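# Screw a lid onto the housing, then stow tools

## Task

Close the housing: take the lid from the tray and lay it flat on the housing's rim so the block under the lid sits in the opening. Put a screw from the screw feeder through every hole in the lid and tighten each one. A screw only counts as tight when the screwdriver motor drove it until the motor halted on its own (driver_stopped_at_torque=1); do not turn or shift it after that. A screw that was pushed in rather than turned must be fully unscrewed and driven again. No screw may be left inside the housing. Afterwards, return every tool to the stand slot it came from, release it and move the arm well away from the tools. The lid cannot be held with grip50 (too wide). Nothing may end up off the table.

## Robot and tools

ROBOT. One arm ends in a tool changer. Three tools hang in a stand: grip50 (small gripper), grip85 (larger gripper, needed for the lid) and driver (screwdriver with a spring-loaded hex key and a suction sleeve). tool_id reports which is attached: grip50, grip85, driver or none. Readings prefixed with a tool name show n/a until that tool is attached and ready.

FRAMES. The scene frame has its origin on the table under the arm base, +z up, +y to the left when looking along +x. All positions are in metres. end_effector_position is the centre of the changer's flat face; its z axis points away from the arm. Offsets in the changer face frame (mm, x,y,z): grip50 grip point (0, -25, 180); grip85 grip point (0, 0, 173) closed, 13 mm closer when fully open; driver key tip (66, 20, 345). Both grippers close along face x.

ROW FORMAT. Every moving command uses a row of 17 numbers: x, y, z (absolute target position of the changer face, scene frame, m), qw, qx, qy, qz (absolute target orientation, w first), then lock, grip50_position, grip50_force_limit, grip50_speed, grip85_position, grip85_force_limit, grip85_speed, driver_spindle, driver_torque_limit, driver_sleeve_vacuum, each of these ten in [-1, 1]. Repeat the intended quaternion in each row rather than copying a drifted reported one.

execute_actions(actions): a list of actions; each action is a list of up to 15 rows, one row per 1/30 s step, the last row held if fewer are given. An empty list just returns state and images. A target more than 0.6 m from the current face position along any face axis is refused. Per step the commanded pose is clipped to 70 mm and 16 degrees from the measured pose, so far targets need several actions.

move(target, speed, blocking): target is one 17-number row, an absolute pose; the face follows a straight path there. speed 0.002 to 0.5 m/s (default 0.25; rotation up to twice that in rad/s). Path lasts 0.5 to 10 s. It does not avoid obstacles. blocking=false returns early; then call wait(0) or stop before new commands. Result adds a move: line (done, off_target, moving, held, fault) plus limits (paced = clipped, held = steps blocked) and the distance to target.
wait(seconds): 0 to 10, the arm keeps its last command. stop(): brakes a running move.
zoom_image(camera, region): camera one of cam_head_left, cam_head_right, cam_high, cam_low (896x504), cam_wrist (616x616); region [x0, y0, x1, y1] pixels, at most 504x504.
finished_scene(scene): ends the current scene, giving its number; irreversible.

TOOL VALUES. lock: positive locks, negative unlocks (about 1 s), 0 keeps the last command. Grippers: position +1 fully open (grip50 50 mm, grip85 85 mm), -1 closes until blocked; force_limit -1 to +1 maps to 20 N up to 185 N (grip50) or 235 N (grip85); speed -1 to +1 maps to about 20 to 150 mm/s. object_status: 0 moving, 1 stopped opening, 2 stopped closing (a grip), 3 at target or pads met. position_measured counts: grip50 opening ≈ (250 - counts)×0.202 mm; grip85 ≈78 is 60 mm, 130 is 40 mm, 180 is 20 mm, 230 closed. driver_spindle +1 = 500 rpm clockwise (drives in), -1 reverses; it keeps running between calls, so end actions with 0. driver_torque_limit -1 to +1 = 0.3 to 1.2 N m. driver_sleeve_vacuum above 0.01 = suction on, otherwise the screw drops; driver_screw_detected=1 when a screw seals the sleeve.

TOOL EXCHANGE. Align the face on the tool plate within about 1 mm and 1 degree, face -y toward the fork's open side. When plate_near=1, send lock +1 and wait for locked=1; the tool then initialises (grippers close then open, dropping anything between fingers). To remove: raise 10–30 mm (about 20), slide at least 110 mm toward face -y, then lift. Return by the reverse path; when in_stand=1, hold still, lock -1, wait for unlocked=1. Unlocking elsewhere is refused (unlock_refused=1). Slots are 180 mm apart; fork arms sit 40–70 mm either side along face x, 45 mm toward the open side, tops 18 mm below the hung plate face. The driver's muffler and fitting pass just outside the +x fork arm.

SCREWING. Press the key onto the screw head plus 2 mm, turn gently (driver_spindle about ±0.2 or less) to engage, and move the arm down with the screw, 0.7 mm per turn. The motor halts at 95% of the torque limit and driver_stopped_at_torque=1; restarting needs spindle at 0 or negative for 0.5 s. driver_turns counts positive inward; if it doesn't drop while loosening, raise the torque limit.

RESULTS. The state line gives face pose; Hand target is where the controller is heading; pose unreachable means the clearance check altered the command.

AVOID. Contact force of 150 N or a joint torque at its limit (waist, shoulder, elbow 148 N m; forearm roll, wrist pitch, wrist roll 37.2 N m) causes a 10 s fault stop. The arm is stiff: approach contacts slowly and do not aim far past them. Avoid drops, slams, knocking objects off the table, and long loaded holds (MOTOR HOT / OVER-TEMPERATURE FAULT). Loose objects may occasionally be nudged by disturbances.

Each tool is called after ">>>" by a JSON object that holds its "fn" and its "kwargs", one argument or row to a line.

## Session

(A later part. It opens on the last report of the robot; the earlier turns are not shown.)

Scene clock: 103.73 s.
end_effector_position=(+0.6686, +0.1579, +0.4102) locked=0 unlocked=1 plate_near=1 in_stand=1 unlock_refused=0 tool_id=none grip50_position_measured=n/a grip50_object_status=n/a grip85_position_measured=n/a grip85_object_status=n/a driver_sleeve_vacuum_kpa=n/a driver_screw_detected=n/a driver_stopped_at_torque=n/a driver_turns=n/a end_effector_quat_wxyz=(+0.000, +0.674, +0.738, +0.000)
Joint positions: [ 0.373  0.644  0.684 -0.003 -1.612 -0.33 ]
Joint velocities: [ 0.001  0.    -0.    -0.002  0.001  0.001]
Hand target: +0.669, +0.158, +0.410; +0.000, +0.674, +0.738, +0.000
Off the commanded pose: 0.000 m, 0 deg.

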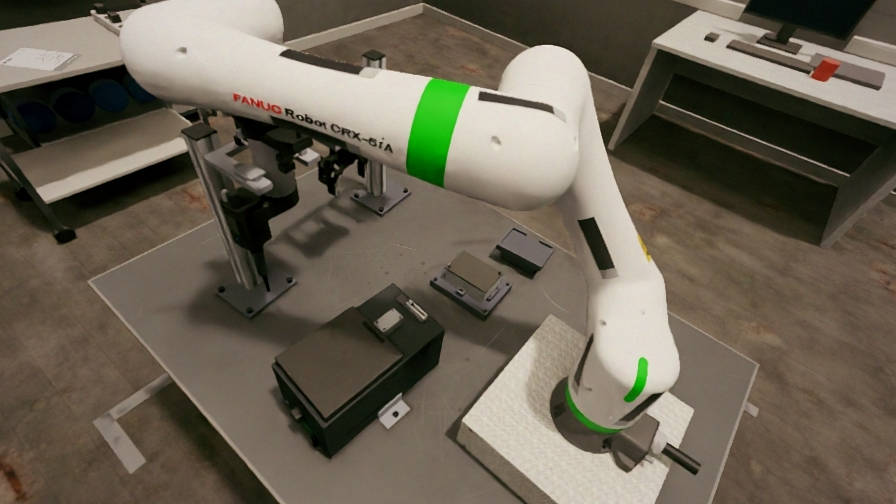

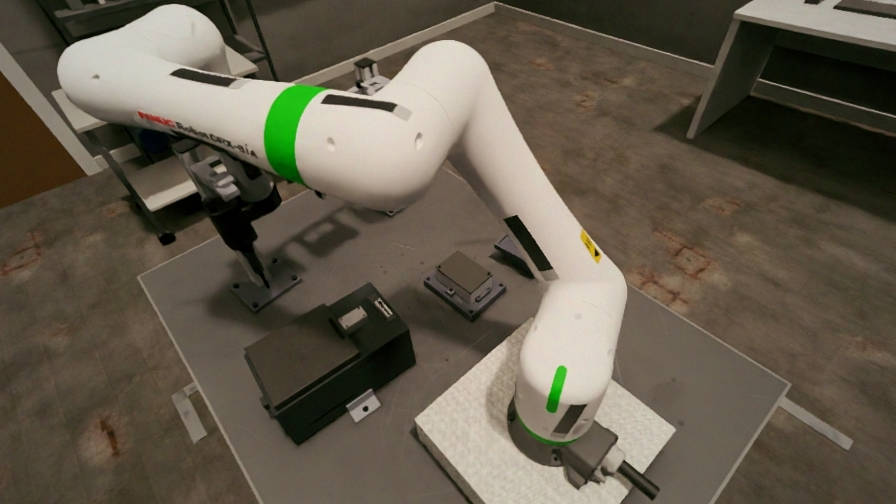

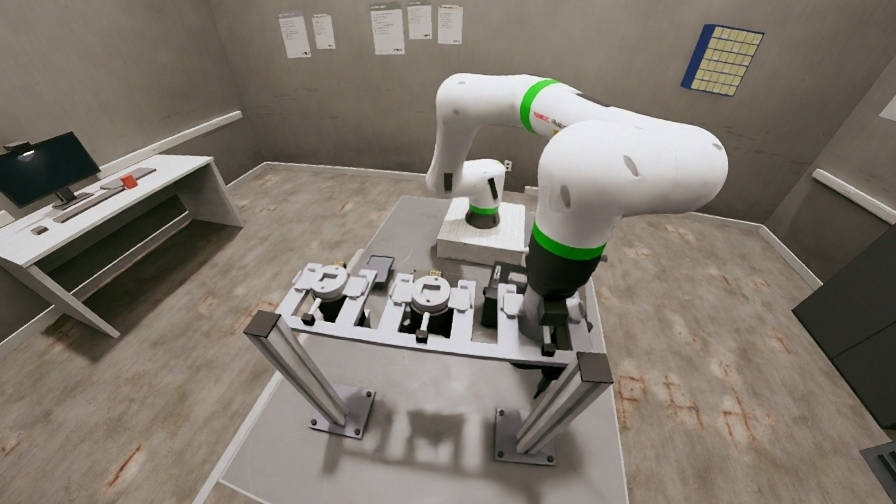

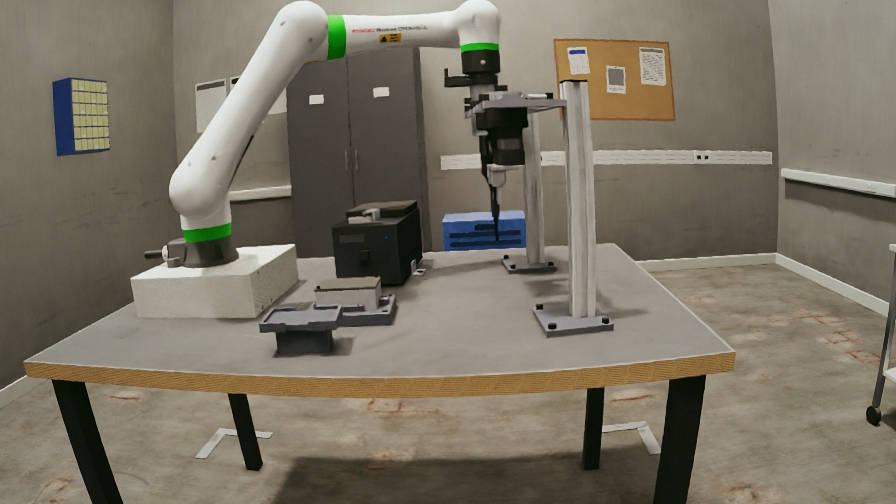

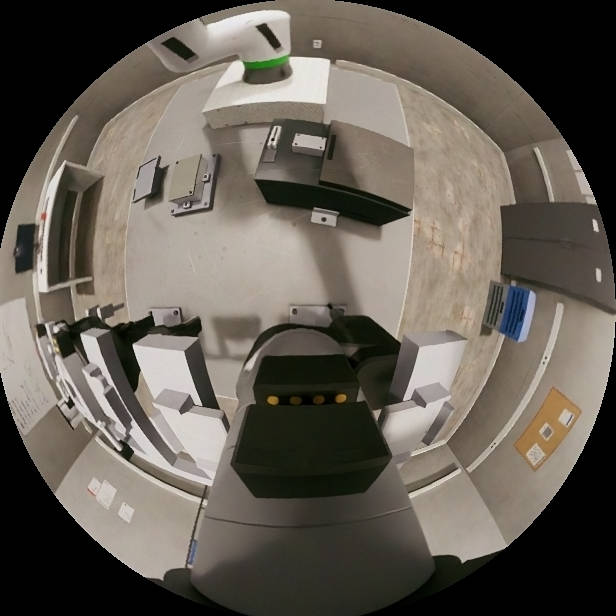

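>>> {"fn": "move", "kwargs": {
  "target": [0.6686,0.1579,0.438,0,0.6743,0.7385,0,0,1,0,0,1,0,0,0,0,0],
  "speed": 0.04
}}

>>> {"fn": "move", "kwargs": {
  "target": [0.4,0.05,0.53,0,0.6743,0.7385,0,0,1,0,0,1,0,0,0,0,0]
}}

Scene clock: 104.93 s.
end_effector_position=(+0.6687, +0.1579, +0.4380) locked=0 unlocked=1 plate_near=0 in_stand=0 unlock_refused=0 tool_id=none grip50_position_measured=n/a grip50_object_status=n/a grip85_position_measured=n/a grip85_object_status=n/a driver_sleeve_vacuum_kpa=n/a driver_screw_detected=n/a driver_stopped_at_torque=n/a driver_turns=n/a end_effector_quat_wxyz=(+0.000, +0.674, +0.738, -0.000)
Joint positions: [ 0.373  0.651  0.759 -0.003 -1.681 -0.33 ]
Joint velocities: [-0.     0.002  0.002  0.     0.    -0.001]
Hand target: +0.669, +0.158, +0.438; -0.000, +0.674, +0.738, +0.000
Off the commanded pose: 0.000 m, 0 deg.
move: done

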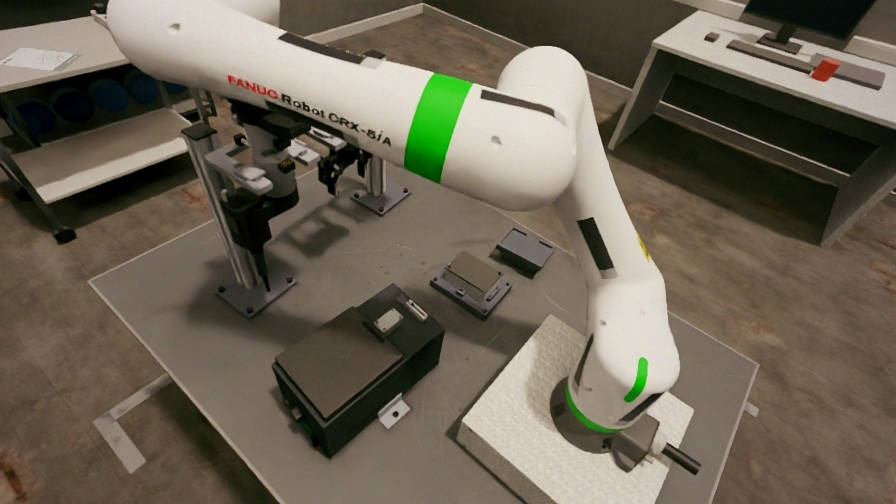

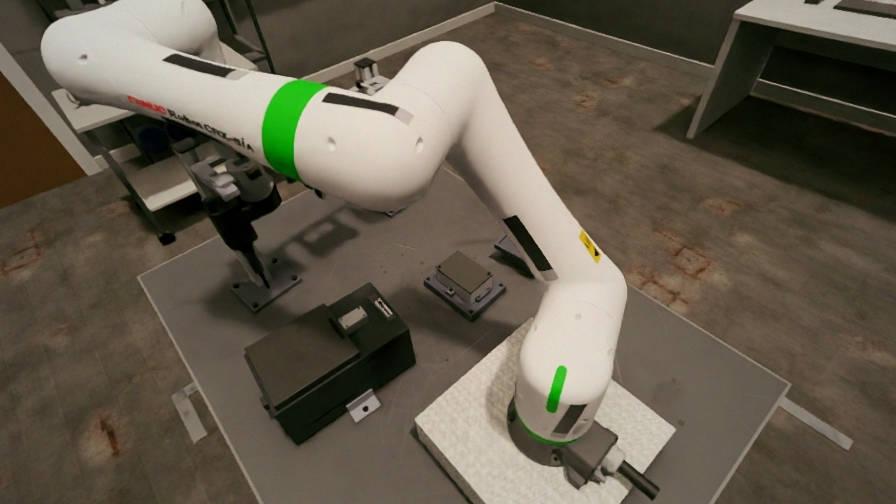

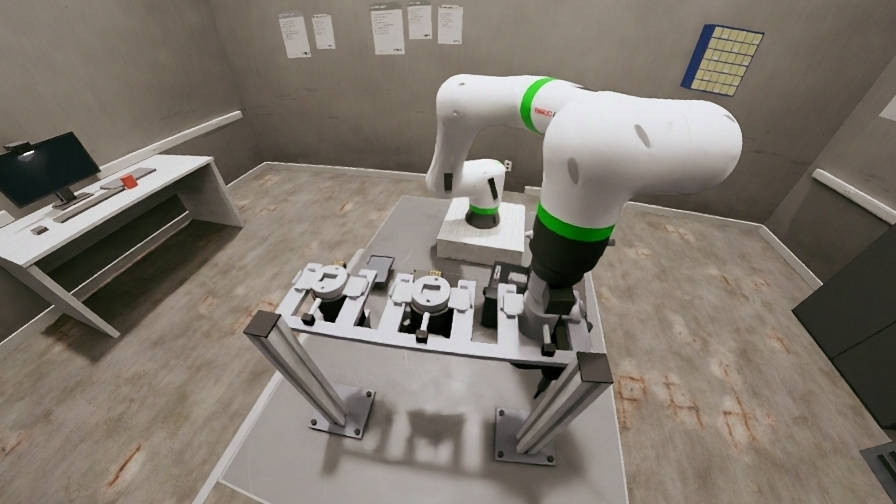

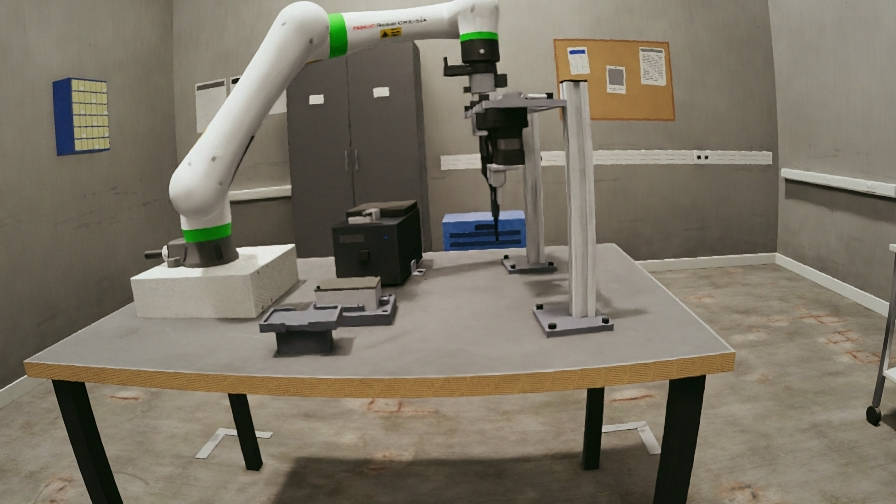

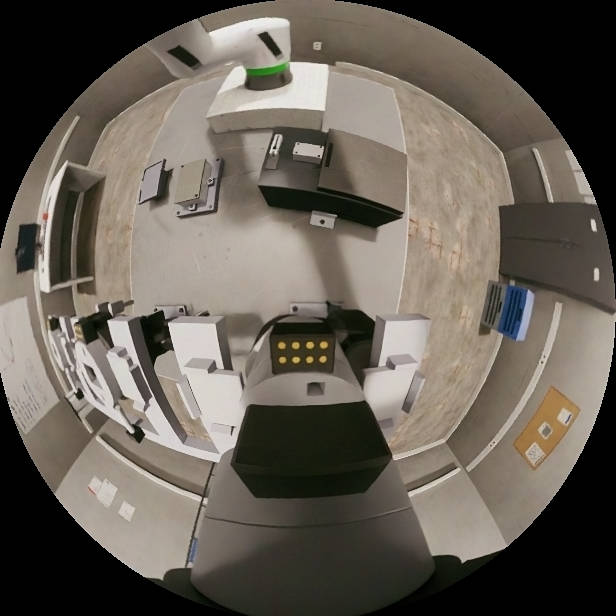

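Scene clock: 106.60 s.
end_effector_position=(+0.4006, +0.0493, +0.5306) locked=0 unlocked=1 plate_near=0 in_stand=0 unlock_refused=0 tool_id=none grip50_position_measured=n/a grip50_object_status=n/a grip85_position_measured=n/a grip85_object_status=n/a driver_sleeve_vacuum_kpa=n/a driver_screw_detected=n/a driver_stopped_at_torque=n/a driver_turns=n/a end_effector_quat_wxyz=(+0.000, +0.674, +0.738, -0.000)
Joint positions: [ 0.399 -0.103  0.032 -0.003 -1.708 -0.356]
Joint velocities: [ 0.     0.     0.001  0.    -0.001  0.   ]
Hand target: +0.401, +0.049, +0.531; +0.000, +0.674, +0.738, +0.000
Off the commanded pose: 0.001 m, 0 deg.
move: done

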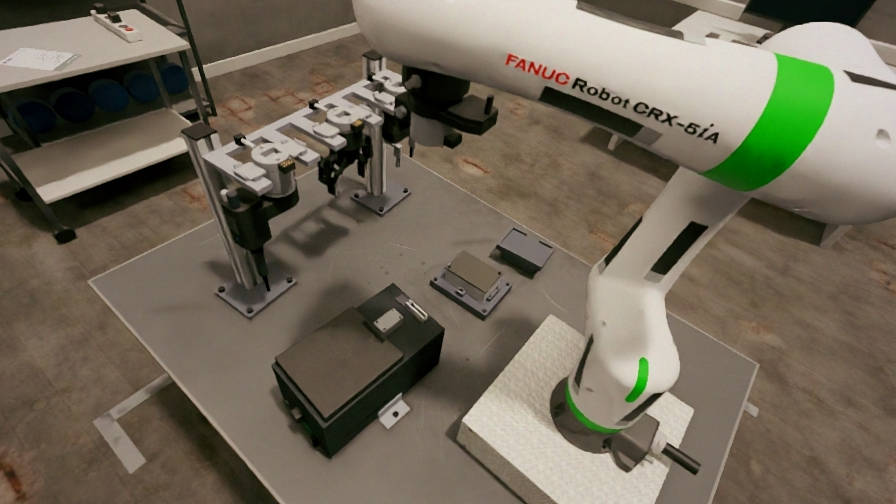

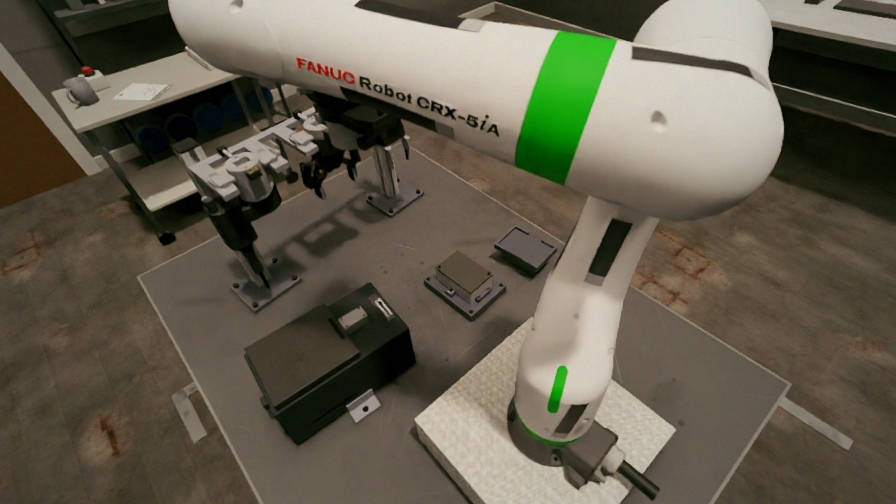

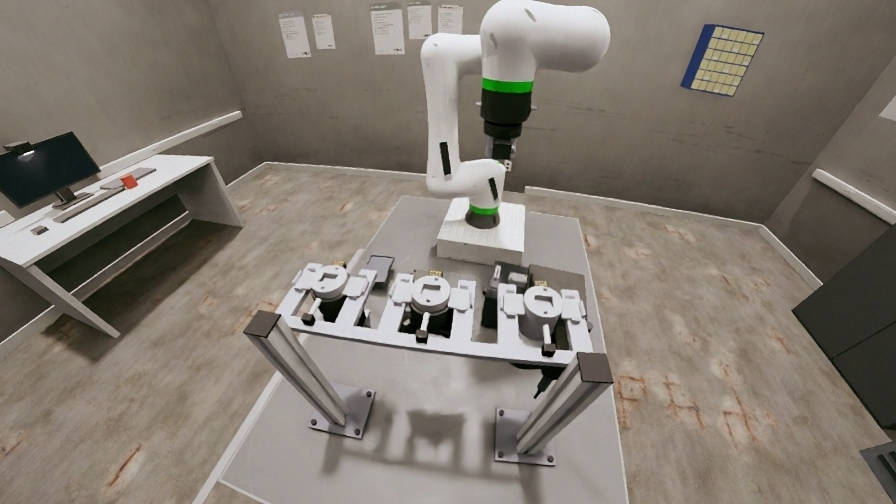

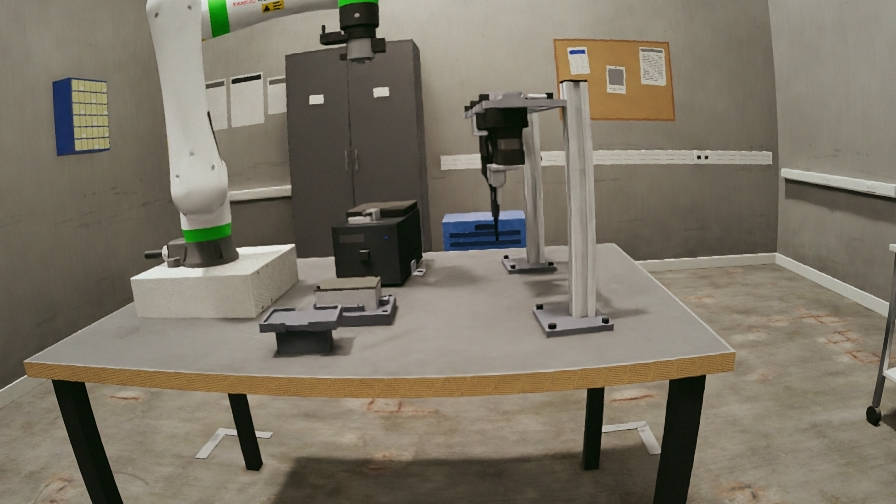

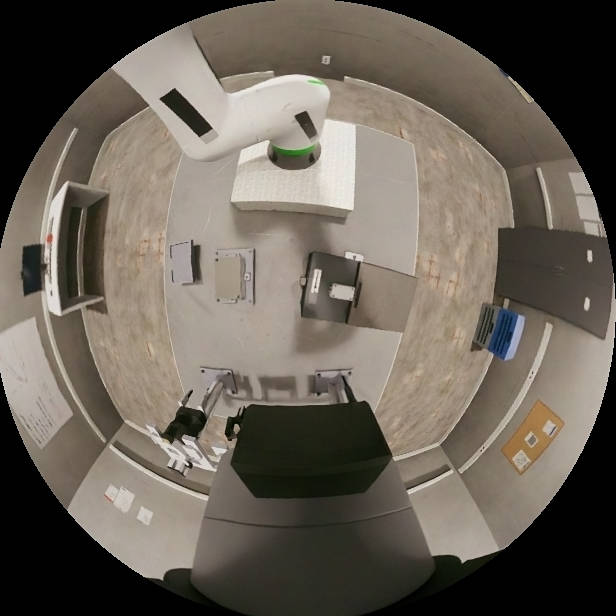

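>>> {"fn": "finished_scene", "kwargs": {
  "scene": 2
}}

The scene is finished: the task was done.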